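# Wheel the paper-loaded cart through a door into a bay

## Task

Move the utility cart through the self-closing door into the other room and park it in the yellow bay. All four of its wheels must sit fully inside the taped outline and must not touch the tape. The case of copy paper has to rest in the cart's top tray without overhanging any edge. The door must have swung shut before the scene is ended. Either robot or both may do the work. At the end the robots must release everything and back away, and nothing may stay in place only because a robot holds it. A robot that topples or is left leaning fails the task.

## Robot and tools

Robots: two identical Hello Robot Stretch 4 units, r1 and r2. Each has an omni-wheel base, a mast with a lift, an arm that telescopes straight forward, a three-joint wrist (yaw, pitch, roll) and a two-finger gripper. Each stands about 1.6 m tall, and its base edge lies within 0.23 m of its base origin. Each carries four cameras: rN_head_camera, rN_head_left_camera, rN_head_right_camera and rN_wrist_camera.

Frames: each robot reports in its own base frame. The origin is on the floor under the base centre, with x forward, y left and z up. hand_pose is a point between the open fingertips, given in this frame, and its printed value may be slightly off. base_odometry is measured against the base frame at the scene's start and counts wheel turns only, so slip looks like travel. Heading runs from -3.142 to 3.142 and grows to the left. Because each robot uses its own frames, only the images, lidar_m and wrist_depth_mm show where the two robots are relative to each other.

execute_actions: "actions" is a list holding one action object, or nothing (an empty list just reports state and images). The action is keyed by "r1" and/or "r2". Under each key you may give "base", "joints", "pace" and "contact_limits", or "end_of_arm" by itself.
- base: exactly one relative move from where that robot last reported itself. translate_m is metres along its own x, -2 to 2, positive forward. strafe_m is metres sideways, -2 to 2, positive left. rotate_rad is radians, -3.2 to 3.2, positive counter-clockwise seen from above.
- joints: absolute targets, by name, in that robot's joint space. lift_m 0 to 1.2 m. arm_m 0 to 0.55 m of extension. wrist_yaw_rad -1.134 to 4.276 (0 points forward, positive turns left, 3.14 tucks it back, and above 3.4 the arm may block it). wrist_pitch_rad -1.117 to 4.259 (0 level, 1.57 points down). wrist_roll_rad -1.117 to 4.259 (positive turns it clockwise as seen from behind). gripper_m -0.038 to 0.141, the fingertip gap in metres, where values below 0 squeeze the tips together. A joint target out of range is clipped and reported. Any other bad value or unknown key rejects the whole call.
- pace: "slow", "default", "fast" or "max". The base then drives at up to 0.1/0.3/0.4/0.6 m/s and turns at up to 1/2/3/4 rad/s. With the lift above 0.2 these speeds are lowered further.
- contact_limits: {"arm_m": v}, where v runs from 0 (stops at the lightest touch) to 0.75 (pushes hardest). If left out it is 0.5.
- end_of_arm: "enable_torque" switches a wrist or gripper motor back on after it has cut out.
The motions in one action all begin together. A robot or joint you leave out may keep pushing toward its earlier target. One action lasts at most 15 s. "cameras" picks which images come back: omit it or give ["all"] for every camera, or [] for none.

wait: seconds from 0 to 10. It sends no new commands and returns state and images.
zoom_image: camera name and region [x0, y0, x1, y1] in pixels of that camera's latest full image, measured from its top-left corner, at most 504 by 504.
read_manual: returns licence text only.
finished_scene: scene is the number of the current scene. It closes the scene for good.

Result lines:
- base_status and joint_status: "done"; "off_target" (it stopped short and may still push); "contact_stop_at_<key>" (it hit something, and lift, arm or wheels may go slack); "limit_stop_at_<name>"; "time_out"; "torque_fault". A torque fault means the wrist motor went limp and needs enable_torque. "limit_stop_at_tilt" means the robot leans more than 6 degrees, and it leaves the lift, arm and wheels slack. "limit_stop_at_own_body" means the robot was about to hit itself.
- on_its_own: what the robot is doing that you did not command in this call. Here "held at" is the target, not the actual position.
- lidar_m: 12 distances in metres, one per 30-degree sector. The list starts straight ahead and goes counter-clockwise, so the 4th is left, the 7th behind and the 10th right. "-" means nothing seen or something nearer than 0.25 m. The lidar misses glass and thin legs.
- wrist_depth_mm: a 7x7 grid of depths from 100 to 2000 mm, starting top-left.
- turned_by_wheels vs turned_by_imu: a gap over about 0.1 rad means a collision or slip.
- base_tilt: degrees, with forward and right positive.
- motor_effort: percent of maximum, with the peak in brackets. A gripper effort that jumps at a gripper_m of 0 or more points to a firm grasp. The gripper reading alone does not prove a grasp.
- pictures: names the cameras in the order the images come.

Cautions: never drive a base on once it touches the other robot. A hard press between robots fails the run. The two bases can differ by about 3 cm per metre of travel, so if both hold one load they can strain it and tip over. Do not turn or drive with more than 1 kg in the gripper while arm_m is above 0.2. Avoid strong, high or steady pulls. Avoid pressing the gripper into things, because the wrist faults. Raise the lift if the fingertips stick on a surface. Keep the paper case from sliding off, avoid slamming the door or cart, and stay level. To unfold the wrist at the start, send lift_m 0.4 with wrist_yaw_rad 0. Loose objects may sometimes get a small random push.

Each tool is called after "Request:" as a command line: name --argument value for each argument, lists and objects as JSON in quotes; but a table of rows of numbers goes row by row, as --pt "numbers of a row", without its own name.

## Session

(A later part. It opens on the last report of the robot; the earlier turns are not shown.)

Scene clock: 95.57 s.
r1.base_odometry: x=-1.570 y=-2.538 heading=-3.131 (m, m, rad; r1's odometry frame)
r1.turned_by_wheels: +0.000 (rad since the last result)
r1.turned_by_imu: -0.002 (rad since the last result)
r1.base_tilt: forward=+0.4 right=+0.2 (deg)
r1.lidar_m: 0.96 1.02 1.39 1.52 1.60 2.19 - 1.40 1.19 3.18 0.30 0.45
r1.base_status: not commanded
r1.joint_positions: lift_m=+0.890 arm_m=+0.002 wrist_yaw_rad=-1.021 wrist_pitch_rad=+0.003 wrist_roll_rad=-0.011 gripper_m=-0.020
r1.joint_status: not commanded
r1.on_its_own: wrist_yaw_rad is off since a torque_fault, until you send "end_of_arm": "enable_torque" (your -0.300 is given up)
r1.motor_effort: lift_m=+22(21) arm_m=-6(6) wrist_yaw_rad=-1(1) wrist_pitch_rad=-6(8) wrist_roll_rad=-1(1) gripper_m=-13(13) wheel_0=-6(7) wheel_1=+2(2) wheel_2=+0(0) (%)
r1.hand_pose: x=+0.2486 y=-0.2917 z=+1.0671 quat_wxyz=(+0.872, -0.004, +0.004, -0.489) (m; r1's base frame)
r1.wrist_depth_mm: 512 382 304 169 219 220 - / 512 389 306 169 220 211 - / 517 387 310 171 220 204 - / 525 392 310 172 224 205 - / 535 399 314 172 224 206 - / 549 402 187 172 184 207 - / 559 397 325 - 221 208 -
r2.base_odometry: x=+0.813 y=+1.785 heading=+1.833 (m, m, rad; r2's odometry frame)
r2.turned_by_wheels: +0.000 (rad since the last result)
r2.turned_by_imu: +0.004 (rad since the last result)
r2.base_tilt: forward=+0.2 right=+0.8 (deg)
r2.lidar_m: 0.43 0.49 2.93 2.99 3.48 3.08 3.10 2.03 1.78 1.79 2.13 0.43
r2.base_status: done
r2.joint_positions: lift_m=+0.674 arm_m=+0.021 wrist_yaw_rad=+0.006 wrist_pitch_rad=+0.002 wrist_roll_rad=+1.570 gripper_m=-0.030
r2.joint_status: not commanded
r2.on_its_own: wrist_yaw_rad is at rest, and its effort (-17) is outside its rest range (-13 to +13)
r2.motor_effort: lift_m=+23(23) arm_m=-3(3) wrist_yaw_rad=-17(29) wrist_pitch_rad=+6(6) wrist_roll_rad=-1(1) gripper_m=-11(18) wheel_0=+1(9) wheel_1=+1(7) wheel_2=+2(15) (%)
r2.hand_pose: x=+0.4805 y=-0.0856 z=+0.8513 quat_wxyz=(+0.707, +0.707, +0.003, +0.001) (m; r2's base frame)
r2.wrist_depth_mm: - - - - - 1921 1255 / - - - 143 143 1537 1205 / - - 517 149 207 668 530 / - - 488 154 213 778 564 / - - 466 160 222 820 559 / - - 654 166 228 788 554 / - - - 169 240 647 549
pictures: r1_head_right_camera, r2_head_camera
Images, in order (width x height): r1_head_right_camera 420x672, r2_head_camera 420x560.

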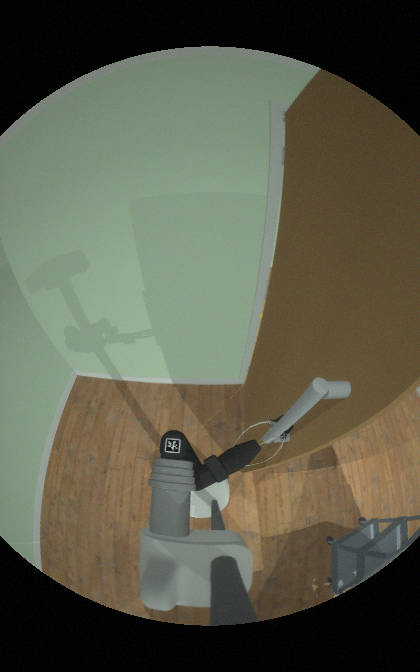

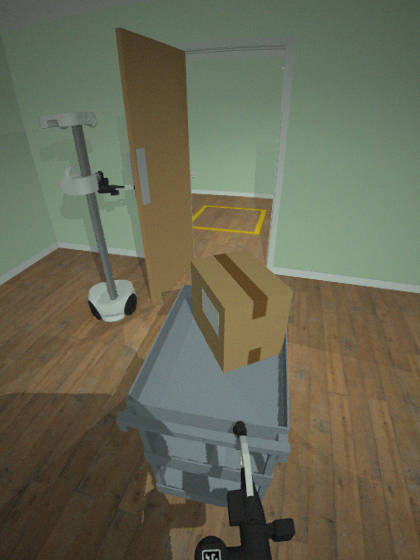

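Request:
execute_actions --actions '[{"r2":{"joints":{"gripper_m":0.09}}}]' --cameras '[]'

Request:
execute_actions --actions '[{"r2":{"base":{"translate_m":-0.15},"joints":{"arm_m":0,"gripper_m":0.14},"pace":"fast"}}]' --cameras '[]'

Request:
execute_actions --actions '[{"r2":{"base":{"rotate_rad":-1.84},"joints":{"lift_m":0.3},"pace":"fast"}}]' --cameras '[]'

Request:
execute_actions --actions '[{"r2":{"base":{"translate_m":0.42},"pace":"max"}}]' --cameras '[]'

Request:
execute_actions --actions '[{"r2":{"base":{"strafe_m":2.0},"pace":"max"}}]' --cameras '[]'

Request:
execute_actions --actions '[{"r2":{"base":{"translate_m":-0.8},"pace":"max"}}]' --cameras '["r2_head_right_camera"]'

Scene clock: 99.70 s.
r1.base_odometry: x=-1.570 y=-2.538 heading=-3.131 (m, m, rad; r1's odometry frame)
r1.turned_by_wheels: +0.000 (rad since the last result)
r1.turned_by_imu: -0.002 (rad since the last result)
r1.base_tilt: forward=+0.3 right=+0.2 (deg)
r1.lidar_m: 0.96 1.02 1.41 1.51 1.59 2.19 - 1.41 1.16 3.18 0.30 0.46
r1.base_status: not commanded
r1.joint_positions: lift_m=+0.890 arm_m=+0.002 wrist_yaw_rad=-1.021 wrist_pitch_rad=+0.003 wrist_roll_rad=-0.011 gripper_m=-0.020
r1.joint_status: not commanded
r1.on_its_own: wrist_yaw_rad is off since a torque_fault, until you send "end_of_arm": "enable_torque" (your -0.300 is given up)
r1.motor_effort: lift_m=+21(21) arm_m=-6(6) wrist_yaw_rad=-1(1) wrist_pitch_rad=-7(7) wrist_roll_rad=+0(1) gripper_m=-14(13) wheel_0=-7(7) wheel_1=+2(2) wheel_2=+0(0) (%)
r1.hand_pose: x=+0.2486 y=-0.2917 z=+1.0671 quat_wxyz=(+0.872, -0.004, +0.004, -0.489) (m; r1's base frame)
r1.wrist_depth_mm: 508 382 306 169 218 220 - / 512 384 306 169 220 211 - / 517 387 309 170 220 205 - / 521 392 312 172 223 205 - / 535 397 315 172 224 206 - / 549 402 187 172 184 207 - / 554 399 325 - 221 208 -
r2.base_odometry: x=+0.813 y=+1.785 heading=+1.833 (m, m, rad; r2's odometry frame)
r2.turned_by_wheels: +0.000 (rad since the last result)
r2.turned_by_imu: +0.001 (rad since the last result)
r2.base_tilt: forward=+0.2 right=+0.5 (deg)
r2.lidar_m: 0.44 0.48 2.93 2.98 3.49 3.07 3.09 2.02 1.77 1.79 2.14 0.43
r2.base_status: not commanded
r2.joint_positions: lift_m=+0.674 arm_m=+0.021 wrist_yaw_rad=+0.003 wrist_pitch_rad=+0.003 wrist_roll_rad=+1.570 gripper_m=+0.090
r2.joint_status: all done
r2.motor_effort: lift_m=+23(23) arm_m=-3(3) wrist_yaw_rad=-6(17) wrist_pitch_rad=+5(8) wrist_roll_rad=-1(0) gripper_m=+0(9) wheel_0=+1(1) wheel_1=+1(1) wheel_2=+1(2) (%)
r2.hand_pose: x=+0.4802 y=-0.0866 z=+0.8511 quat_wxyz=(+0.707, +0.707, +0.002, +0.000) (m; r2's base frame)
r2.wrist_depth_mm: - - - - - 1863 1255 / - - - 152 151 1499 1205 / - - 525 156 214 715 530 / - - 496 162 221 820 559 / - - 473 167 229 820 554 / - - 668 173 236 798 549 / - - 1756 150 246 683 549
pictures: none
No camera images: the call's "cameras" was empty. Leave "cameras" out to get every camera's image.

Scene clock: 101.30 s.
r1.base_odometry: x=-1.570 y=-2.538 heading=-3.131 (m, m, rad; r1's odometry frame)
r1.turned_by_wheels: +0.000 (rad since the last result)
r1.turned_by_imu: -0.001 (rad since the last result)
r1.base_tilt: forward=+0.4 right=+0.2 (deg)
r1.lidar_m: 0.98 1.02 1.41 1.52 1.59 2.15 - 1.41 1.15 3.18 0.29 0.44
r1.base_status: not commanded
r1.joint_positions: lift_m=+0.890 arm_m=+0.002 wrist_yaw_rad=-1.021 wrist_pitch_rad=+0.003 wrist_roll_rad=-0.011 gripper_m=-0.020
r1.joint_status: not commanded
r1.on_its_own: wrist_yaw_rad is off since a torque_fault, until you send "end_of_arm": "enable_torque" (your -0.300 is given up)
r1.motor_effort: lift_m=+22(21) arm_m=-6(6) wrist_yaw_rad=-1(1) wrist_pitch_rad=-7(7) wrist_roll_rad=+1(3) gripper_m=-13(14) wheel_0=-7(7) wheel_1=+2(2) wheel_2=+0(0) (%)
r1.hand_pose: x=+0.2486 y=-0.2917 z=+1.0671 quat_wxyz=(+0.872, -0.004, +0.004, -0.489) (m; r1's base frame)
r1.wrist_depth_mm: 508 382 306 169 218 220 - / 504 384 307 169 219 211 - / 521 389 309 170 222 205 - / 525 392 312 171 222 205 - / 530 399 315 172 224 207 - / 539 402 186 171 184 207 - / 559 399 327 - 222 208 -
r2.base_odometry: x=+0.852 y=+1.640 heading=+1.833 (m, m, rad; r2's odometry frame)
r2.turned_by_wheels: +0.000 (rad since the last result)
r2.turned_by_imu: +0.001 (rad since the last result)
r2.base_tilt: forward=+0.3 right=+0.6 (deg)
r2.lidar_m: 0.56 0.67 2.98 3.02 3.33 2.93 2.95 1.97 1.73 1.74 2.07 0.57
r2.base_status: done
r2.joint_positions: lift_m=+0.674 arm_m=+0.001 wrist_yaw_rad=+0.000 wrist_pitch_rad=+0.006 wrist_roll_rad=+1.570 gripper_m=+0.140
r2.joint_status: all done
r2.motor_effort: lift_m=+23(23) arm_m=-8(11) wrist_yaw_rad=+1(12) wrist_pitch_rad=-4(5) wrist_roll_rad=+0(0) gripper_m=+2(1) wheel_0=+0(5) wheel_1=+0(6) wheel_2=-1(11) (%)
r2.hand_pose: x=+0.4608 y=-0.0874 z=+0.8503 quat_wxyz=(+0.707, +0.707, +0.002, -0.002) (m; r2's base frame)
r2.wrist_depth_mm: - - - - - 1863 1255 / - - - - - 1863 1281 / - - - 699 603 723 449 / - - 668 397 1042 820 554 / - - 647 410 1060 809 549 / - - - 418 421 213 549 / - - - 143 - 691 554
pictures: none
No camera images: the call's "cameras" was empty. Leave "cameras" out to get every camera's image.

Scene clock: 103.33 s.
r1.base_odometry: x=-1.570 y=-2.538 heading=-3.131 (m, m, rad; r1's odometry frame)
r1.turned_by_wheels: +0.000 (rad since the last result)
r1.turned_by_imu: -0.001 (rad since the last result)
r1.base_tilt: forward=+0.3 right=+0.2 (deg)
r1.lidar_m: 0.97 1.00 1.39 1.53 1.60 2.18 - 1.40 1.16 3.19 0.30 0.45
r1.base_status: not commanded
r1.joint_positions: lift_m=+0.890 arm_m=+0.002 wrist_yaw_rad=-1.021 wrist_pitch_rad=+0.003 wrist_roll_rad=-0.011 gripper_m=-0.020
r1.joint_status: not commanded
r1.on_its_own: wrist_yaw_rad is off since a torque_fault, until you send "end_of_arm": "enable_torque" (your -0.300 is given up)
r1.motor_effort: lift_m=+21(21) arm_m=-6(6) wrist_yaw_rad=-1(1) wrist_pitch_rad=-7(6) wrist_roll_rad=+0(2) gripper_m=-13(17) wheel_0=-7(6) wheel_1=+2(2) wheel_2=+0(0) (%)
r1.hand_pose: x=+0.2486 y=-0.2917 z=+1.0671 quat_wxyz=(+0.872, -0.004, +0.004, -0.489) (m; r1's base frame)
r1.wrist_depth_mm: 512 379 306 168 217 220 - / 508 384 306 169 220 211 - / 517 387 309 170 221 205 - / 521 394 310 171 223 206 - / 535 397 314 172 224 206 - / 549 402 187 171 183 207 - / 559 397 325 - 222 208 -
r2.base_odometry: x=+0.852 y=+1.640 heading=-0.007 (m, m, rad; r2's odometry frame)
r2.turned_by_wheels: -1.840 (rad since the last result)
r2.turned_by_imu: -1.888 (rad since the last result)
r2.base_tilt: forward=+0.4 right=+0.6 (deg)
r2.lidar_m: 1.73 1.83 2.55 0.56 0.60 3.11 3.03 3.15 3.00 2.90 2.40 1.79
r2.base_status: done
r2.joint_positions: lift_m=+0.300 arm_m=+0.001 wrist_yaw_rad=+0.000 wrist_pitch_rad=+0.006 wrist_roll_rad=+1.570 gripper_m=+0.140
r2.joint_status: all done
r2.motor_effort: lift_m=+15(21) arm_m=-8(8) wrist_yaw_rad=+1(1) wrist_pitch_rad=-4(4) wrist_roll_rad=+0(0) gripper_m=-4(1) wheel_0=+0(7) wheel_1=+0(9) wheel_2=-2(9) (%)
r2.hand_pose: x=+0.4608 y=-0.0874 z=+0.4768 quat_wxyz=(+0.707, +0.707, +0.002, -0.002) (m; r2's base frame)
r2.wrist_depth_mm: 1576 1576 1576 1537 1537 1025 691 / 1576 1576 1537 1576 1576 1025 699 / 1618 1576 1576 1576 1537 1042 699 / 1576 1576 1576 1576 1576 1025 699 / 1576 1576 1576 1576 1537 1025 699 / 1618 1576 1576 1576 1576 213 691 / 1576 1618 1576 143 1537 931 683
pictures: none
No camera images: the call's "cameras" was empty. Leave "cameras" out to get every camera's image.

Scene clock: 105.57 s.
r1.base_odometry: x=-1.570 y=-2.538 heading=-3.131 (m, m, rad; r1's odometry frame)
r1.turned_by_wheels: +0.000 (rad since the last result)
r1.turned_by_imu: -0.001 (rad since the last result)
r1.base_tilt: forward=+0.4 right=+0.1 (deg)
r1.lidar_m: 0.96 1.01 1.40 1.51 1.58 2.18 - 1.40 1.16 3.18 0.30 0.46
r1.base_status: not commanded
r1.joint_positions: lift_m=+0.890 arm_m=+0.002 wrist_yaw_rad=-1.021 wrist_pitch_rad=+0.003 wrist_roll_rad=-0.011 gripper_m=-0.020
r1.joint_status: not commanded
r1.on_its_own: wrist_yaw_rad is off since a torque_fault, until you send "end_of_arm": "enable_torque" (your -0.300 is given up)
r1.motor_effort: lift_m=+22(22) arm_m=-6(6) wrist_yaw_rad=-2(1) wrist_pitch_rad=-7(6) wrist_roll_rad=+0(1) gripper_m=-13(16) wheel_0=-6(7) wheel_1=+2(2) wheel_2=+0(0) (%)
r1.hand_pose: x=+0.2486 y=-0.2917 z=+1.0671 quat_wxyz=(+0.872, -0.004, +0.004, -0.489) (m; r1's base frame)
r1.wrist_depth_mm: 508 382 304 168 218 220 - / 517 382 304 169 220 211 - / 517 389 309 170 221 205 - / 525 394 312 172 222 206 - / 530 397 315 172 224 206 - / 544 404 187 172 185 207 - / 554 397 327 - 222 208 -
r2.base_odometry: x=+1.272 y=+1.637 heading=-0.008 (m, m, rad; r2's odometry frame)
r2.turned_by_wheels: +0.000 (rad since the last result)
r2.turned_by_imu: +0.000 (rad since the last result)
r2.base_tilt: forward=+0.4 right=+0.4 (deg)
r2.lidar_m: 1.30 1.38 1.93 2.88 0.69 0.81 3.50 3.57 3.01 2.91 1.83 1.36
r2.base_status: done
r2.joint_positions: lift_m=+0.300 arm_m=+0.001 wrist_yaw_rad=+0.000 wrist_pitch_rad=+0.006 wrist_roll_rad=+1.570 gripper_m=+0.140
r2.joint_status: not commanded
r2.motor_effort: lift_m=+17(17) arm_m=-8(8) wrist_yaw_rad=+2(1) wrist_pitch_rad=-4(4) wrist_roll_rad=+0(0) gripper_m=+0(2) wheel_0=-2(8) wheel_1=+0(6) wheel_2=+1(11) (%)
r2.hand_pose: x=+0.4608 y=-0.0874 z=+0.4767 quat_wxyz=(+0.707, +0.707, +0.002, -0.002) (m; r2's base frame)
r2.wrist_depth_mm: 1138 1118 1118 1118 1118 1025 699 / 1118 1118 1118 1118 1118 1042 699 / 1118 1138 1118 1118 1098 1025 699 / 1138 1138 1118 1118 1118 1042 699 / 1138 1138 1138 1138 1098 1008 699 / 1138 1138 1138 1118 1118 213 691 / 1138 1138 1138 143 1118 931 683
pictures: none
No camera images: the call's "cameras" was empty. Leave "cameras" out to get every camera's image.

Scene clock: 110.47 s.
r1.base_odometry: x=-1.570 y=-2.538 heading=-3.131 (m, m, rad; r1's odometry frame)
r1.turned_by_wheels: +0.000 (rad since the last result)
r1.turned_by_imu: -0.002 (rad since the last result)
r1.base_tilt: forward=+0.3 right=+0.1 (deg)
r1.lidar_m: 0.97 1.01 1.42 1.52 1.59 2.18 - 1.39 1.16 1.59 0.31 0.46
r1.base_status: not commanded
r1.joint_positions: lift_m=+0.890 arm_m=+0.002 wrist_yaw_rad=-1.021 wrist_pitch_rad=+0.003 wrist_roll_rad=-0.011 gripper_m=-0.020
r1.joint_status: not commanded
r1.on_its_own: wrist_yaw_rad is off since a torque_fault, until you send "end_of_arm": "enable_torque" (your -0.300 is given up)
r1.motor_effort: lift_m=+21(21) arm_m=-6(6) wrist_yaw_rad=+0(1) wrist_pitch_rad=-6(6) wrist_roll_rad=-1(1) gripper_m=-14(14) wheel_0=-7(7) wheel_1=+2(2) wheel_2=+0(0) (%)
r1.hand_pose: x=+0.2486 y=-0.2917 z=+1.0671 quat_wxyz=(+0.872, -0.004, +0.004, -0.489) (m; r1's base frame)
r1.wrist_depth_mm: 504 384 304 169 218 220 - / 512 384 306 168 220 211 - / 517 389 307 170 221 205 - / 530 394 314 172 223 206 - / 530 397 315 172 224 207 - / 544 402 187 172 185 207 - / 559 397 325 - 221 208 -
r2.base_odometry: x=+1.287 y=+3.637 heading=-0.007 (m, m, rad; r2's odometry frame)
r2.turned_by_wheels: +0.000 (rad since the last result)
r2.turned_by_imu: +0.002 (rad since the last result)
r2.base_tilt: forward=+0.2 right=+0.4 (deg)
r2.lidar_m: 1.36 1.17 0.86 0.84 0.90 1.48 1.46 1.08 0.84 4.88 1.89 1.41
r2.base_status: done
r2.joint_positions: lift_m=+0.300 arm_m=+0.001 wrist_yaw_rad=+0.000 wrist_pitch_rad=+0.006 wrist_roll_rad=+1.570 gripper_m=+0.140
r2.joint_status: not commanded
r2.motor_effort: lift_m=+19(19) arm_m=-8(8) wrist_yaw_rad=+2(0) wrist_pitch_rad=-5(5) wrist_roll_rad=+0(1) gripper_m=-1(2) wheel_0=+0(14) wheel_1=+0(13) wheel_2=+1(1) (%)
r2.hand_pose: x=+0.4608 y=-0.0874 z=+0.4766 quat_wxyz=(+0.707, +0.707, +0.002, -0.002) (m; r2's base frame)
r2.wrist_depth_mm: 1182 1182 1182 1160 1160 1042 699 / 1182 1182 1160 1182 1182 1025 699 / 1205 1182 1182 1182 1182 1025 699 / 1205 1182 1182 1182 1160 1042 691 / 1205 1182 1182 1182 1182 1025 691 / 1205 1182 1205 1182 1160 213 691 / 1205 1205 1182 143 1182 931 683
pictures: none
No camera images: the call's "cameras" was empty. Leave "cameras" out to get every camera's image.

Scene clock: 113.43 s.
r1.base_odometry: x=-1.570 y=-2.538 heading=-3.131 (m, m, rad; r1's odometry frame)
r1.turned_by_wheels: +0.000 (rad since the last result)
r1.turned_by_imu: -0.001 (rad since the last result)
r1.base_tilt: forward=+0.4 right=+0.1 (deg)
r1.lidar_m: 0.96 1.01 1.41 1.52 1.60 2.19 - 1.42 1.15 0.80 0.30 0.45
r1.base_status: not commanded
r1.joint_positions: lift_m=+0.890 arm_m=+0.002 wrist_yaw_rad=-1.021 wrist_pitch_rad=+0.003 wrist_roll_rad=-0.011 gripper_m=-0.020
r1.joint_status: not commanded
r1.on_its_own: wrist_yaw_rad is off since a torque_fault, until you send "end_of_arm": "enable_torque" (your -0.300 is given up)
r1.motor_effort: lift_m=+22(22) arm_m=-6(6) wrist_yaw_rad=-2(1) wrist_pitch_rad=-7(7) wrist_roll_rad=+2(1) gripper_m=-13(16) wheel_0=-7(6) wheel_1=+2(2) wheel_2=+0(0) (%)
r1.hand_pose: x=+0.2486 y=-0.2917 z=+1.0671 quat_wxyz=(+0.872, -0.004, +0.004, -0.489) (m; r1's base frame)
r1.wrist_depth_mm: 508 382 304 169 217 220 - / 512 387 306 168 220 212 - / 517 384 309 171 221 204 - / 525 392 312 172 223 205 - / 530 397 314 172 224 207 - / 544 404 187 172 185 206 - / 559 402 325 - 222 208 -
r2.base_odometry: x=+0.487 y=+3.643 heading=-0.007 (m, m, rad; r2's odometry frame)
r2.turned_by_wheels: +0.000 (rad since the last result)
r2.turned_by_imu: +0.002 (rad since the last result)
r2.base_tilt: forward=+0.2 right=+0.5 (deg)
r2.lidar_m: 2.17 1.23 0.90 3.85 0.85 0.65 0.66 0.91 3.70 0.75 0.77 2.25
r2.base_status: done
r2.joint_positions: lift_m=+0.300 arm_m=+0.001 wrist_yaw_rad=+0.000 wrist_pitch_rad=+0.006 wrist_roll_rad=+1.570 gripper_m=+0.140
r2.joint_status: not commanded
r2.motor_effort: lift_m=+19(19) arm_m=-8(8) wrist_yaw_rad=+2(0) wrist_pitch_rad=-4(4) wrist_roll_rad=+1(0) gripper_m=+4(1) wheel_0=+2(6) wheel_1=+1(7) wheel_2=+0(17) (%)
r2.hand_pose: x=+0.4608 y=-0.0874 z=+0.4766 quat_wxyz=(+0.707, +0.707, +0.002, -0.002) (m; r2's base frame)
r2.wrist_depth_mm: - - 1983 - 1983 1025 691 / - - - - 1983 1025 699 / - - - - 1983 1025 699 / - - 1983 - 1983 1042 707 / - - 1983 - 1983 1025 699 / - - - - 1618 213 691 / - - 1983 143 1808 931 676
pictures: r2_head_right_camera
Images, in order (width x height): r2_head_right_camera 420x672.

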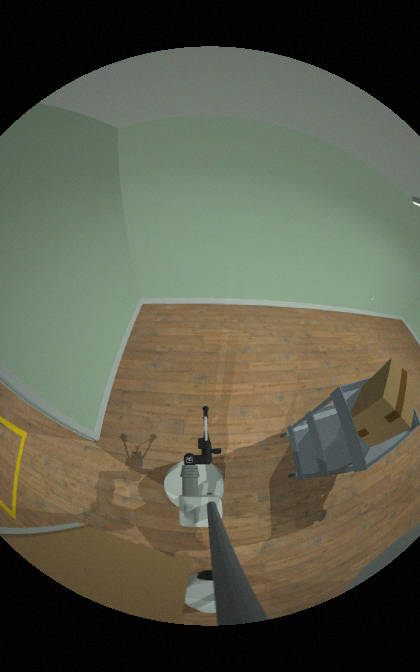

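Request:
execute_actions --actions '[{"r2":{"base":{"rotate_rad":-1.22},"joints":{"arm_m":0.15},"pace":"fast"}}]' --cameras '["r2_head_camera","r2_wrist_camera"]'

Scene clock: 115.37 s.
r1.base_odometry: x=-1.570 y=-2.538 heading=-3.131 (m, m, rad; r1's odometry frame)
r1.turned_by_wheels: +0.000 (rad since the last result)
r1.turned_by_imu: -0.001 (rad since the last result)
r1.base_tilt: forward=+0.3 right=+0.2 (deg)
r1.lidar_m: 0.97 1.00 1.40 1.52 1.60 2.18 - 1.40 1.02 0.80 0.30 0.45
r1.base_status: not commanded
r1.joint_positions: lift_m=+0.890 arm_m=+0.002 wrist_yaw_rad=-1.021 wrist_pitch_rad=+0.003 wrist_roll_rad=-0.011 gripper_m=-0.020
r1.joint_status: not commanded
r1.on_its_own: wrist_yaw_rad is off since a torque_fault, until you send "end_of_arm": "enable_torque" (your -0.300 is given up)
r1.motor_effort: lift_m=+22(21) arm_m=-6(6) wrist_yaw_rad=-1(1) wrist_pitch_rad=-7(6) wrist_roll_rad=+2(1) gripper_m=-12(15) wheel_0=-6(6) wheel_1=+2(2) wheel_2=+0(0) (%)
r1.hand_pose: x=+0.2486 y=-0.2917 z=+1.0671 quat_wxyz=(+0.872, -0.004, +0.004, -0.489) (m; r1's base frame)
r1.wrist_depth_mm: 508 384 306 169 218 220 - / 512 384 306 169 220 211 - / 517 387 309 170 222 204 - / 525 392 312 172 222 206 - / 535 397 314 172 224 207 - / 544 402 187 172 185 208 - / 554 399 325 - 223 209 -
r2.base_odometry: x=+0.487 y=+3.643 heading=-1.227 (m, m, rad; r2's odometry frame)
r2.turned_by_wheels: -1.220 (rad since the last result)
r2.turned_by_imu: -1.251 (rad since the last result)
r2.base_tilt: forward=+0.2 right=+0.7 (deg)
r2.lidar_m: 0.75 2.37 2.18 1.50 0.97 0.89 0.99 0.68 0.64 0.81 3.17 0.74
r2.base_status: done
r2.joint_positions: lift_m=+0.300 arm_m=+0.149 wrist_yaw_rad=+0.000 wrist_pitch_rad=+0.006 wrist_roll_rad=+1.570 gripper_m=+0.140
r2.joint_status: all done
r2.motor_effort: lift_m=+19(19) arm_m=+8(9) wrist_yaw_rad=+1(1) wrist_pitch_rad=-4(5) wrist_roll_rad=+0(1) gripper_m=+3(0) wheel_0=+1(5) wheel_1=-2(9) wheel_2=+0(10) (%)
r2.hand_pose: x=+0.6080 y=-0.0874 z=+0.4766 quat_wxyz=(+0.707, +0.707, +0.002, -0.002) (m; r2's base frame)
r2.wrist_depth_mm: 343 342 340 334 340 340 351 / 407 609 904 349 1863 699 488 / 413 615 946 364 - 699 488 / 415 621 - 379 - 699 382 / 418 621 - 399 1863 691 394 / 424 504 421 418 1618 213 413 / 445 517 - 143 1576 525 430
pictures: r2_head_camera, r2_wrist_camera
camera_calibration (this result's frames):
r2_wrist_camera: T_world_to_cam=[[0.00504891, -0.0038503, -0.99998, 0.468911], [0.0284465, 0.999588, -0.00370517, 0.138975], [0.999583, -0.0284272, 0.00515636, -0.390046], [0, 0, 0, 1]] pos_world=[0.383563, -0.1482, 0.471427]
Images, in order (width x height): r2_head_camera 420x560, r2_wrist_camera 616x392.

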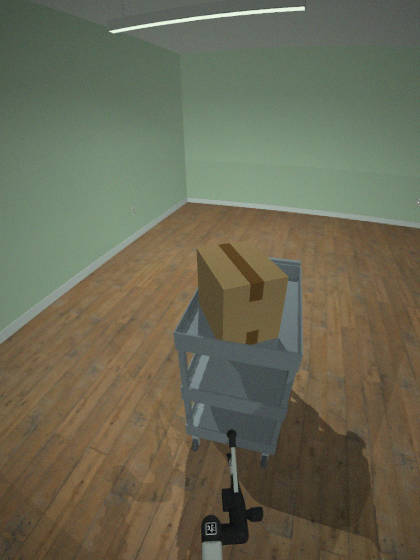

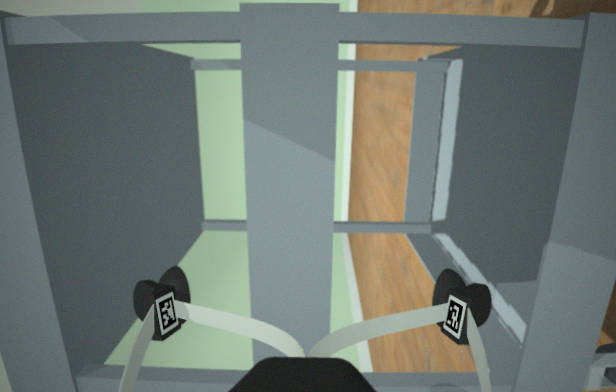

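Request:
execute_actions --actions '[{"r2":{"joints":{"arm_m":0.34,"lift_m":0.321}}}]' --cameras '[]'

Request:
execute_actions --actions '[{"r2":{"joints":{"gripper_m":0.03}}}]' --cameras '["r2_wrist_camera"]'

Request:
execute_actions --actions '[{"r2":{"base":{"translate_m":-0.7}}}]' --cameras '["r2_head_right_camera"]'

Scene clock: 117.90 s.
r1.base_odometry: x=-1.570 y=-2.538 heading=-3.131 (m, m, rad; r1's odometry frame)
r1.turned_by_wheels: +0.000 (rad since the last result)
r1.turned_by_imu: -0.001 (rad since the last result)
r1.base_tilt: forward=+0.4 right=+0.2 (deg)
r1.lidar_m: 0.97 1.02 1.41 1.52 1.60 2.18 - 1.43 1.16 0.80 0.29 0.45
r1.base_status: not commanded
r1.joint_positions: lift_m=+0.890 arm_m=+0.002 wrist_yaw_rad=-1.021 wrist_pitch_rad=+0.003 wrist_roll_rad=-0.011 gripper_m=-0.020
r1.joint_status: not commanded
r1.on_its_own: wrist_yaw_rad is off since a torque_fault, until you send "end_of_arm": "enable_torque" (your -0.300 is given up)
r1.motor_effort: lift_m=+21(21) arm_m=-6(6) wrist_yaw_rad=-1(1) wrist_pitch_rad=-6(7) wrist_roll_rad=+2(0) gripper_m=-11(15) wheel_0=-6(6) wheel_1=+2(2) wheel_2=+0(0) (%)
r1.hand_pose: x=+0.2486 y=-0.2917 z=+1.0671 quat_wxyz=(+0.872, -0.004, +0.004, -0.489) (m; r1's base frame)
r1.wrist_depth_mm: 508 382 303 169 218 220 - / 512 382 306 169 220 211 - / 512 389 310 170 221 205 - / 525 392 310 172 223 205 - / 530 397 314 172 224 207 - / 539 402 187 172 185 207 - / 559 399 325 - 221 208 -
r2.base_odometry: x=+0.487 y=+3.643 heading=-1.227 (m, m, rad; r2's odometry frame)
r2.turned_by_wheels: +0.000 (rad since the last result)
r2.turned_by_imu: +0.001 (rad since the last result)
r2.base_tilt: forward=+0.2 right=+0.6 (deg)
r2.lidar_m: 0.74 2.38 2.17 1.51 0.98 0.92 0.98 0.69 0.64 0.82 3.19 0.75
r2.base_status: not commanded
r2.joint_positions: lift_m=+0.321 arm_m=+0.339 wrist_yaw_rad=+0.000 wrist_pitch_rad=+0.006 wrist_roll_rad=+1.570 gripper_m=+0.140
r2.joint_status: all done
r2.motor_effort: lift_m=+24(26) arm_m=+8(9) wrist_yaw_rad=+1(1) wrist_pitch_rad=-4(4) wrist_roll_rad=-1(0) gripper_m=-2(2) wheel_0=+1(1) wheel_1=-2(2) wheel_2=-1(0) (%)
r2.hand_pose: x=+0.7979 y=-0.0874 z=+0.4971 quat_wxyz=(+0.707, +0.707, +0.002, -0.002) (m; r2's base frame)
r2.wrist_depth_mm: 377 559 168 165 167 691 504 / 382 569 175 172 175 750 504 / 384 569 183 180 182 741 504 / 387 574 191 187 190 741 504 / 387 574 809 196 831 691 500 / 387 469 206 206 206 213 496 / 384 - - 143 1661 976 462
pictures: none
No camera images: the call's "cameras" was empty. Leave "cameras" out to get every camera's image.

Scene clock: 120.00 s.
r1.base_odometry: x=-1.570 y=-2.538 heading=-3.131 (m, m, rad; r1's odometry frame)
r1.turned_by_wheels: +0.000 (rad since the last result)
r1.turned_by_imu: -0.001 (rad since the last result)
r1.base_tilt: forward=+0.4 right=+0.2 (deg)
r1.lidar_m: 0.97 1.02 1.40 1.52 1.60 2.18 - 1.39 1.14 0.78 0.30 0.47
r1.base_status: not commanded
r1.joint_positions: lift_m=+0.890 arm_m=+0.002 wrist_yaw_rad=-1.021 wrist_pitch_rad=+0.003 wrist_roll_rad=-0.011 gripper_m=-0.020
r1.joint_status: not commanded
r1.on_its_own: wrist_yaw_rad is off since a torque_fault, until you send "end_of_arm": "enable_torque" (your -0.300 is given up)
r1.motor_effort: lift_m=+21(21) arm_m=-6(6) wrist_yaw_rad=+0(1) wrist_pitch_rad=-6(7) wrist_roll_rad=+0(2) gripper_m=-13(16) wheel_0=-7(6) wheel_1=+2(2) wheel_2=+0(0) (%)
r1.hand_pose: x=+0.2486 y=-0.2917 z=+1.0671 quat_wxyz=(+0.872, -0.004, +0.004, -0.489) (m; r1's base frame)
r1.wrist_depth_mm: 504 382 304 169 218 220 - / 512 387 306 169 220 211 - / 517 389 309 170 220 205 - / 521 392 312 172 222 205 - / 530 397 315 172 224 207 - / 549 402 187 172 184 207 - / 554 399 325 - 222 209 -
r2.base_odometry: x=+0.487 y=+3.643 heading=-1.227 (m, m, rad; r2's odometry frame)
r2.turned_by_wheels: +0.000 (rad since the last result)
r2.turned_by_imu: +0.001 (rad since the last result)
r2.base_tilt: forward=+0.4 right=+0.5 (deg)
r2.lidar_m: 0.74 2.37 2.16 1.51 0.97 0.91 1.00 0.69 0.65 0.83 3.18 0.74
r2.base_status: not commanded
r2.joint_positions: lift_m=+0.321 arm_m=+0.339 wrist_yaw_rad=+0.004 wrist_pitch_rad=+0.011 wrist_roll_rad=+1.570 gripper_m=+0.030
r2.joint_status: all done
r2.motor_effort: lift_m=+25(24) arm_m=+4(8) wrist_yaw_rad=-10(10) wrist_pitch_rad=-19(19) wrist_roll_rad=+0(0) gripper_m=-23(23) wheel_0=+0(1) wheel_1=-1(2) wheel_2=+4(4) (%)
r2.hand_pose: x=+0.7990 y=-0.0864 z=+0.4956 quat_wxyz=(+0.707, +0.707, +0.005, -0.003) (m; r2's base frame)
r2.wrist_depth_mm: 387 580 151 151 154 668 504 / 389 580 158 158 160 715 492 / 394 591 166 165 167 723 496 / 394 591 174 172 809 715 492 / 397 597 182 180 809 668 492 / 392 517 187 189 187 585 484 / 394 - 204 196 1576 480 449
pictures: r2_wrist_camera
camera_calibration (this result's frames):
r2_wrist_camera: T_world_to_cam=[[0.0000596091, -0.00385091, -0.999993, 0.491037], [0.0248137, 0.999685, -0.00384824, 0.135552], [0.999692, -0.0248133, 0.000155146, -0.578303], [0, 0, 0, 1]] pos_world=[0.574732, -0.147968, 0.491645]
Images, in order (width x height): r2_wrist_camera 616x392.

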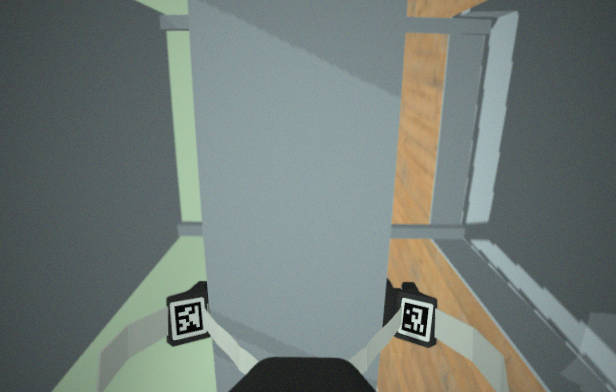

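Scene clock: 123.80 s.
r1.base_odometry: x=-1.570 y=-2.538 heading=-3.131 (m, m, rad; r1's odometry frame)
r1.turned_by_wheels: +0.000 (rad since the last result)
r1.turned_by_imu: -0.001 (rad since the last result)
r1.base_tilt: forward=+0.3 right=+0.2 (deg)
r1.lidar_m: 0.97 1.02 1.40 1.53 1.61 2.17 - 4.55 0.76 0.70 0.30 0.45
r1.base_status: not commanded
r1.joint_positions: lift_m=+0.890 arm_m=+0.002 wrist_yaw_rad=-1.021 wrist_pitch_rad=+0.003 wrist_roll_rad=-0.011 gripper_m=-0.020
r1.joint_status: not commanded
r1.on_its_own: wrist_yaw_rad is off since a torque_fault, until you send "end_of_arm": "enable_torque" (your -0.300 is given up)
r1.motor_effort: lift_m=+22(22) arm_m=-6(6) wrist_yaw_rad=-2(1) wrist_pitch_rad=-7(6) wrist_roll_rad=+0(1) gripper_m=-11(17) wheel_0=-7(6) wheel_1=+2(2) wheel_2=+0(0) (%)
r1.hand_pose: x=+0.2486 y=-0.2917 z=+1.0671 quat_wxyz=(+0.872, -0.004, +0.004, -0.489) (m; r1's base frame)
r1.wrist_depth_mm: 508 382 306 169 218 220 - / 512 387 306 168 220 211 - / 517 389 309 170 221 205 - / 525 394 310 171 223 205 - / 535 397 314 172 225 207 - / 544 402 187 172 185 208 750 / 554 399 325 - 223 208 1430
r2.base_odometry: x=+0.252 y=+4.302 heading=-1.228 (m, m, rad; r2's odometry frame)
r2.turned_by_wheels: -0.001 (rad since the last result)
r2.turned_by_imu: -0.002 (rad since the last result)
r2.base_tilt: forward=+0.4 right=+0.6 (deg)
r2.lidar_m: 0.74 2.66 2.23 0.54 3.32 3.18 3.21 0.32 0.31 0.33 0.45 0.75
r2.base_status: done
r2.joint_positions: lift_m=+0.321 arm_m=+0.339 wrist_yaw_rad=-0.003 wrist_pitch_rad=+0.011 wrist_roll_rad=+1.573 gripper_m=+0.030
r2.joint_status: not commanded
r2.motor_effort: lift_m=+25(25) arm_m=+3(4) wrist_yaw_rad=+9(18) wrist_pitch_rad=-18(21) wrist_roll_rad=-7(7) gripper_m=-20(25) wheel_0=-5(14) wheel_1=-2(10) wheel_2=-4(18) (%)
r2.hand_pose: x=+0.7986 y=-0.0882 z=+0.4958 quat_wxyz=(+0.706, +0.708, +0.003, -0.005) (m; r2's base frame)
r2.wrist_depth_mm: 387 - 175 174 1464 1042 466 / 392 580 178 177 750 723 492 / 394 585 181 181 1464 723 496 / 394 591 185 183 1499 723 492 / 397 591 189 187 809 723 492 / 394 512 189 190 190 640 492 / 392 - 196 193 1618 512 484
pictures: r2_head_right_camera
Images, in order (width x height): r2_head_right_camera 420x672.

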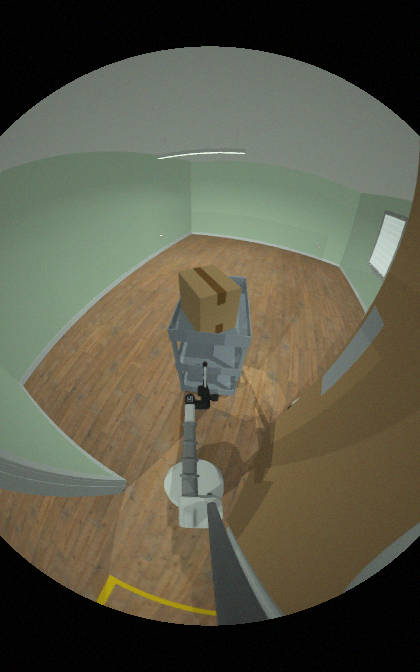

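Request:
execute_actions --actions '[{"r2":{"base":{"strafe_m":0.17},"joints":{"arm_m":0.0},"pace":"slow"}}]' --cameras '[]'

Request:
execute_actions --actions '[{"r2":{"base":{"rotate_rad":-0.33},"pace":"slow"}}]' --cameras '[]'

Request:
execute_actions --actions '[{"r2":{"base":{"translate_m":-0.5}}}]' --cameras '["r2_head_right_camera"]'

Scene clock: 129.43 s.
r1.base_odometry: x=-1.570 y=-2.538 heading=-3.131 (m, m, rad; r1's odometry frame)
r1.turned_by_wheels: +0.000 (rad since the last result)
r1.turned_by_imu: -0.002 (rad since the last result)
r1.base_tilt: forward=+0.3 right=+0.2 (deg)
r1.lidar_m: 0.97 1.01 1.41 1.53 1.58 2.16 - 4.56 0.78 0.74 0.29 0.46
r1.base_status: not commanded
r1.joint_positions: lift_m=+0.890 arm_m=+0.002 wrist_yaw_rad=-1.021 wrist_pitch_rad=+0.003 wrist_roll_rad=-0.011 gripper_m=-0.020
r1.joint_status: not commanded
r1.on_its_own: wrist_yaw_rad is off since a torque_fault, until you send "end_of_arm": "enable_torque" (your -0.300 is given up)
r1.motor_effort: lift_m=+22(22) arm_m=-6(6) wrist_yaw_rad=+1(1) wrist_pitch_rad=-7(7) wrist_roll_rad=+0(1) gripper_m=-12(13) wheel_0=-7(7) wheel_1=+2(2) wheel_2=+0(0) (%)
r1.hand_pose: x=+0.2486 y=-0.2917 z=+1.0671 quat_wxyz=(+0.872, -0.004, +0.004, -0.489) (m; r1's base frame)
r1.wrist_depth_mm: 508 379 303 169 218 220 - / 508 384 306 168 220 211 - / 512 389 307 170 221 205 - / 525 392 310 172 221 206 - / 530 397 314 172 224 206 741 / 544 402 187 172 184 207 750 / 554 399 327 - 221 209 564
r2.base_odometry: x=+0.412 y=+4.359 heading=-1.228 (m, m, rad; r2's odometry frame)
r2.turned_by_wheels: +0.000 (rad since the last result)
r2.turned_by_imu: +0.001 (rad since the last result)
r2.base_tilt: forward=+0.3 right=+0.6 (deg)
r2.lidar_m: 0.41 2.49 2.01 0.36 0.41 3.11 3.16 0.56 0.46 0.48 0.66 0.41
r2.base_status: done
r2.joint_positions: lift_m=+0.321 arm_m=+0.002 wrist_yaw_rad=+0.006 wrist_pitch_rad=+0.014 wrist_roll_rad=+1.567 gripper_m=+0.030
r2.joint_status: all done
r2.on_its_own: wrist_yaw_rad is at rest, and its effort (-16) is outside its rest range (-13 to +13); wrist_pitch_rad is at rest, and its effort (-27) is outside its rest range (-23 to +23)
r2.motor_effort: lift_m=+25(24) arm_m=-10(13) wrist_yaw_rad=-16(24) wrist_pitch_rad=-27(27) wrist_roll_rad=+8(9) gripper_m=-19(22) wheel_0=+0(14) wheel_1=+2(2) wheel_2=+2(3) (%)
r2.hand_pose: x=+0.4616 y=-0.0857 z=+0.4948 quat_wxyz=(+0.708, +0.706, +0.007, -0.003) (m; r2's base frame)
r2.wrist_depth_mm: 387 574 146 146 147 676 504 / 389 580 153 153 154 732 496 / 392 585 163 161 164 723 500 / 394 591 171 169 173 723 496 / 397 591 181 178 1464 668 492 / 397 554 187 189 187 591 488 / 392 - 204 196 1537 831 442
pictures: none
No camera images: the call's "cameras" was empty. Leave "cameras" out to get every camera's image.

Scene clock: 130.87 s.
r1.base_odometry: x=-1.570 y=-2.538 heading=-3.131 (m, m, rad; r1's odometry frame)
r1.turned_by_wheels: +0.000 (rad since the last result)
r1.turned_by_imu: -0.001 (rad since the last result)
r1.base_tilt: forward=+0.3 right=+0.2 (deg)
r1.lidar_m: 0.97 1.02 1.39 1.52 1.56 2.17 - 4.57 0.79 0.65 0.29 0.46
r1.base_status: not commanded
r1.joint_positions: lift_m=+0.890 arm_m=+0.002 wrist_yaw_rad=-1.021 wrist_pitch_rad=+0.003 wrist_roll_rad=-0.011 gripper_m=-0.020
r1.joint_status: not commanded
r1.on_its_own: wrist_yaw_rad is off since a torque_fault, until you send "end_of_arm": "enable_torque" (your -0.300 is given up)
r1.motor_effort: lift_m=+22(22) arm_m=-6(6) wrist_yaw_rad=+0(1) wrist_pitch_rad=-6(6) wrist_roll_rad=+1(1) gripper_m=-16(13) wheel_0=-7(7) wheel_1=+2(2) wheel_2=+0(0) (%)
r1.hand_pose: x=+0.2486 y=-0.2917 z=+1.0671 quat_wxyz=(+0.872, -0.004, +0.004, -0.489) (m; r1's base frame)
r1.wrist_depth_mm: 512 379 304 169 218 220 - / 512 382 306 169 220 211 - / 517 389 309 170 220 205 - / 521 394 312 172 222 206 - / 535 399 314 172 224 206 699 / 544 402 187 171 185 207 699 / 554 399 325 - 222 208 668
r2.base_odometry: x=+0.412 y=+4.359 heading=-1.557 (m, m, rad; r2's odometry frame)
r2.turned_by_wheels: -0.329 (rad since the last result)
r2.turned_by_imu: -0.337 (rad since the last result)
r2.base_tilt: forward=+0.2 right=+0.6 (deg)
r2.lidar_m: 0.37 0.38 2.33 0.58 0.37 3.20 3.15 3.26 0.47 0.46 0.53 0.45
r2.base_status: done
r2.joint_positions: lift_m=+0.321 arm_m=+0.001 wrist_yaw_rad=+0.006 wrist_pitch_rad=+0.013 wrist_roll_rad=+1.575 gripper_m=+0.030
r2.joint_status: not commanded
r2.on_its_own: wrist_yaw_rad is at rest, and its effort (-18) is outside its rest range (-13 to +13); wrist_pitch_rad is at rest, and its effort (-25) is outside its rest range (-23 to +23)
r2.motor_effort: lift_m=+25(24) arm_m=-7(10) wrist_yaw_rad=-18(50) wrist_pitch_rad=-25(27) wrist_roll_rad=-13(13) gripper_m=-21(21) wheel_0=+5(13) wheel_1=+2(5) wheel_2=+3(8) (%)
r2.hand_pose: x=+0.4612 y=-0.0856 z=+0.4950 quat_wxyz=(+0.706, +0.708, +0.007, -0.002) (m; r2's base frame)
r2.wrist_depth_mm: - - - 233 1618 1025 707 / 392 - - 223 1661 1042 445 / 394 634 - 215 1661 668 492 / 394 597 209 206 842 715 492 / 394 597 202 199 1618 723 488 / 394 512 191 192 191 661 488 / 392 496 187 187 715 580 500
pictures: none
No camera images: the call's "cameras" was empty. Leave "cameras" out to get every camera's image.

Scene clock: 134.03 s.
r1.base_odometry: x=-1.570 y=-2.538 heading=-3.131 (m, m, rad; r1's odometry frame)
r1.turned_by_wheels: +0.000 (rad since the last result)
r1.turned_by_imu: -0.001 (rad since the last result)
r1.base_tilt: forward=+0.4 right=+0.2 (deg)
r1.lidar_m: 0.98 1.01 1.39 1.53 1.59 2.17 - 4.59 3.31 0.93 0.30 0.45
r1.base_status: not commanded
r1.joint_positions: lift_m=+0.890 arm_m=+0.002 wrist_yaw_rad=-1.021 wrist_pitch_rad=+0.003 wrist_roll_rad=-0.011 gripper_m=-0.020
r1.joint_status: not commanded
r1.on_its_own: wrist_yaw_rad is off since a torque_fault, until you send "end_of_arm": "enable_torque" (your -0.300 is given up)
r1.motor_effort: lift_m=+21(21) arm_m=-6(6) wrist_yaw_rad=+2(1) wrist_pitch_rad=-6(7) wrist_roll_rad=+0(1) gripper_m=-14(13) wheel_0=-7(7) wheel_1=+2(2) wheel_2=+0(0) (%)
r1.hand_pose: x=+0.2486 y=-0.2917 z=+1.0671 quat_wxyz=(+0.872, -0.004, +0.004, -0.489) (m; r1's base frame)
r1.wrist_depth_mm: 508 379 304 169 218 220 - / 508 387 306 169 220 211 - / 517 389 309 170 220 205 - / 521 392 310 172 223 206 - / 530 397 314 172 224 206 - / 549 404 187 172 184 208 - / 554 397 324 - 222 209 -
r2.base_odometry: x=+0.405 y=+4.859 heading=-1.557 (m, m, rad; r2's odometry frame)
r2.turned_by_wheels: -0.001 (rad since the last result)
r2.turned_by_imu: +0.001 (rad since the last result)
r2.base_tilt: forward=+0.2 right=+0.6 (deg)
r2.lidar_m: 0.41 0.43 0.39 0.93 2.42 2.71 2.61 2.73 2.50 0.69 0.51 0.43
r2.base_status: done
r2.joint_positions: lift_m=+0.321 arm_m=+0.001 wrist_yaw_rad=-0.005 wrist_pitch_rad=+0.013 wrist_roll_rad=+1.571 gripper_m=+0.030
r2.joint_status: not commanded
r2.on_its_own: wrist_yaw_rad is at rest, and its effort (+17) is outside its rest range (-13 to +13)
r2.motor_effort: lift_m=+25(24) arm_m=-7(7) wrist_yaw_rad=+17(28) wrist_pitch_rad=-23(26) wrist_roll_rad=-4(14) gripper_m=-18(24) wheel_0=-4(8) wheel_1=+0(5) wheel_2=-3(16) (%)
r2.hand_pose: x=+0.4602 y=-0.0890 z=+0.4953 quat_wxyz=(+0.707, +0.707, +0.002, -0.006) (m; r2's base frame)
r2.wrist_depth_mm: 407 - 798 202 778 904 715 / 387 - - 200 1499 1042 469 / 389 580 198 198 798 683 500 / 394 585 196 196 809 723 496 / 394 591 194 193 1464 723 496 / 392 508 191 191 190 668 492 / 389 477 189 189 768 580 500
pictures: r2_head_right_camera
Images, in order (width x height): r2_head_right_camera 420x672.

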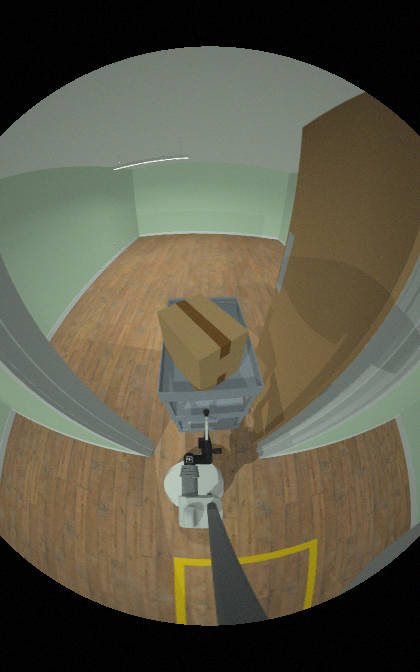

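Request:
execute_actions --actions '[{"r2":{"base":{"translate_m":-0.5}}}]' --cameras '["r2_head_right_camera"]'

Scene clock: 137.73 s.
r1.base_odometry: x=-1.570 y=-2.538 heading=-3.131 (m, m, rad; r1's odometry frame)
r1.turned_by_wheels: +0.000 (rad since the last result)
r1.turned_by_imu: -0.001 (rad since the last result)
r1.base_tilt: forward=+0.4 right=+0.3 (deg)
r1.lidar_m: 0.96 1.03 1.40 1.53 1.59 2.18 - 4.55 3.32 3.19 0.29 0.45
r1.base_status: not commanded
r1.joint_positions: lift_m=+0.890 arm_m=+0.002 wrist_yaw_rad=-1.021 wrist_pitch_rad=+0.003 wrist_roll_rad=-0.011 gripper_m=-0.020
r1.joint_status: not commanded
r1.on_its_own: wrist_yaw_rad is off since a torque_fault, until you send "end_of_arm": "enable_torque" (your -0.300 is given up)
r1.motor_effort: lift_m=+21(22) arm_m=-6(6) wrist_yaw_rad=+1(1) wrist_pitch_rad=-7(7) wrist_roll_rad=-2(1) gripper_m=-12(11) wheel_0=-6(6) wheel_1=+2(2) wheel_2=+0(0) (%)
r1.hand_pose: x=+0.2486 y=-0.2917 z=+1.0671 quat_wxyz=(+0.872, -0.004, +0.004, -0.489) (m; r1's base frame)
r1.wrist_depth_mm: 508 382 306 169 218 220 - / 512 384 307 169 219 211 - / 517 387 309 170 221 204 - / 521 392 312 172 222 206 - / 530 397 314 173 224 206 - / 539 402 187 172 184 208 - / 559 397 325 - 222 208 -
r2.base_odometry: x=+0.398 y=+5.359 heading=-1.557 (m, m, rad; r2's odometry frame)
r2.turned_by_wheels: +0.000 (rad since the last result)
r2.turned_by_imu: +0.002 (rad since the last result)
r2.base_tilt: forward=+0.3 right=+0.4 (deg)
r2.lidar_m: 0.42 0.78 1.05 2.33 2.46 2.19 2.10 2.20 2.49 2.40 0.95 0.42
r2.base_status: done
r2.joint_positions: lift_m=+0.321 arm_m=+0.001 wrist_yaw_rad=-0.001 wrist_pitch_rad=+0.011 wrist_roll_rad=+1.568 gripper_m=+0.030
r2.joint_status: not commanded
r2.motor_effort: lift_m=+25(25) arm_m=-7(7) wrist_yaw_rad=+2(17) wrist_pitch_rad=-19(24) wrist_roll_rad=+7(7) gripper_m=-20(20) wheel_0=+0(10) wheel_1=+0(6) wheel_2=-1(15) (%)
r2.hand_pose: x=+0.4606 y=-0.0876 z=+0.4957 quat_wxyz=(+0.708, +0.706, +0.004, -0.004) (m; r2's base frame)
r2.wrist_depth_mm: 382 683 176 175 175 707 473 / 384 569 179 178 179 691 504 / 387 580 182 181 181 732 500 / 389 580 185 183 185 732 500 / 389 580 188 187 820 732 500 / 389 539 190 190 189 634 492 / 387 473 195 192 1464 492 488
pictures: r2_head_right_camera
Images, in order (width x height): r2_head_right_camera 420x672.

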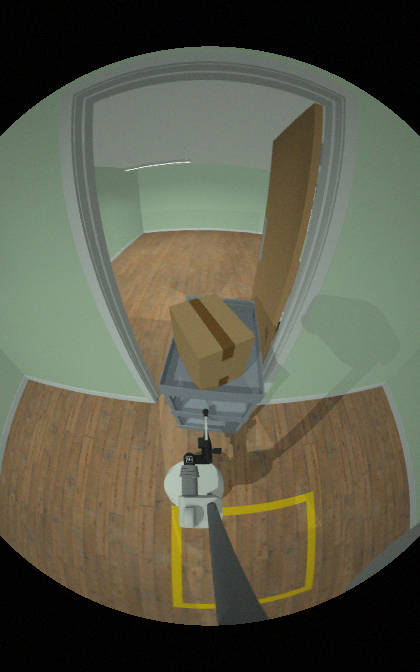

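Request:
execute_actions --actions '[{"r2":{"base":{"translate_m":-0.55},"joints":{"wrist_yaw_rad":0.08}}}]' --cameras '["r2_head_right_camera"]'

Scene clock: 141.70 s.
r1.base_odometry: x=-1.570 y=-2.538 heading=-3.131 (m, m, rad; r1's odometry frame)
r1.turned_by_wheels: +0.000 (rad since the last result)
r1.turned_by_imu: -0.002 (rad since the last result)
r1.base_tilt: forward=+0.3 right=+0.2 (deg)
r1.lidar_m: 0.98 1.02 1.41 1.53 1.58 2.16 - 4.56 3.31 3.19 0.30 0.47
r1.base_status: not commanded
r1.joint_positions: lift_m=+0.890 arm_m=+0.002 wrist_yaw_rad=-1.021 wrist_pitch_rad=+0.003 wrist_roll_rad=-0.011 gripper_m=-0.020
r1.joint_status: not commanded
r1.on_its_own: wrist_yaw_rad is off since a torque_fault, until you send "end_of_arm": "enable_torque" (your -0.300 is given up)
r1.motor_effort: lift_m=+22(22) arm_m=-6(6) wrist_yaw_rad=+2(1) wrist_pitch_rad=-6(7) wrist_roll_rad=-2(1) gripper_m=-13(16) wheel_0=-6(7) wheel_1=+2(2) wheel_2=+0(0) (%)
r1.hand_pose: x=+0.2486 y=-0.2917 z=+1.0671 quat_wxyz=(+0.872, -0.004, +0.004, -0.489) (m; r1's base frame)
r1.wrist_depth_mm: 508 384 306 169 218 220 - / 508 384 307 169 220 212 - / 517 387 309 170 220 204 - / 525 392 310 172 222 204 - / 539 397 315 172 224 206 - / 544 404 186 171 184 208 - / 554 399 329 - 222 208 -
r2.base_odometry: x=+0.391 y=+5.909 heading=-1.557 (m, m, rad; r2's odometry frame)
r2.turned_by_wheels: +0.000 (rad since the last result)
r2.turned_by_imu: +0.004 (rad since the last result)
r2.base_tilt: forward=+0.4 right=+0.5 (deg)
r2.lidar_m: 0.41 0.47 1.83 2.34 2.15 1.62 1.55 1.63 2.29 2.38 1.70 0.42
r2.base_status: done
r2.joint_positions: lift_m=+0.321 arm_m=+0.001 wrist_yaw_rad=+0.082 wrist_pitch_rad=+0.012 wrist_roll_rad=+1.567 gripper_m=+0.030
r2.joint_status: all done
r2.motor_effort: lift_m=+24(25) arm_m=-7(7) wrist_yaw_rad=-5(60) wrist_pitch_rad=-20(21) wrist_roll_rad=+9(9) gripper_m=-20(20) wheel_0=+1(14) wheel_1=+0(7) wheel_2=+1(14) (%)
r2.hand_pose: x=+0.4668 y=-0.0635 z=+0.4955 quat_wxyz=(+0.708, +0.705, +0.033, +0.025) (m; r2's base frame)
r2.wrist_depth_mm: 379 564 159 158 158 699 496 / 384 574 164 163 164 732 500 / 387 574 171 169 171 741 500 / 389 580 179 175 178 732 500 / 392 585 185 182 809 707 496 / 387 544 189 190 187 591 492 / 389 1078 201 194 1060 484 459
pictures: r2_head_right_camera
Images, in order (width x height): r2_head_right_camera 420x672.

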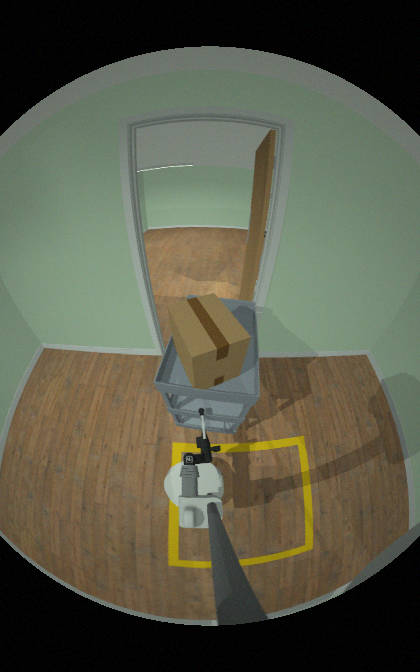

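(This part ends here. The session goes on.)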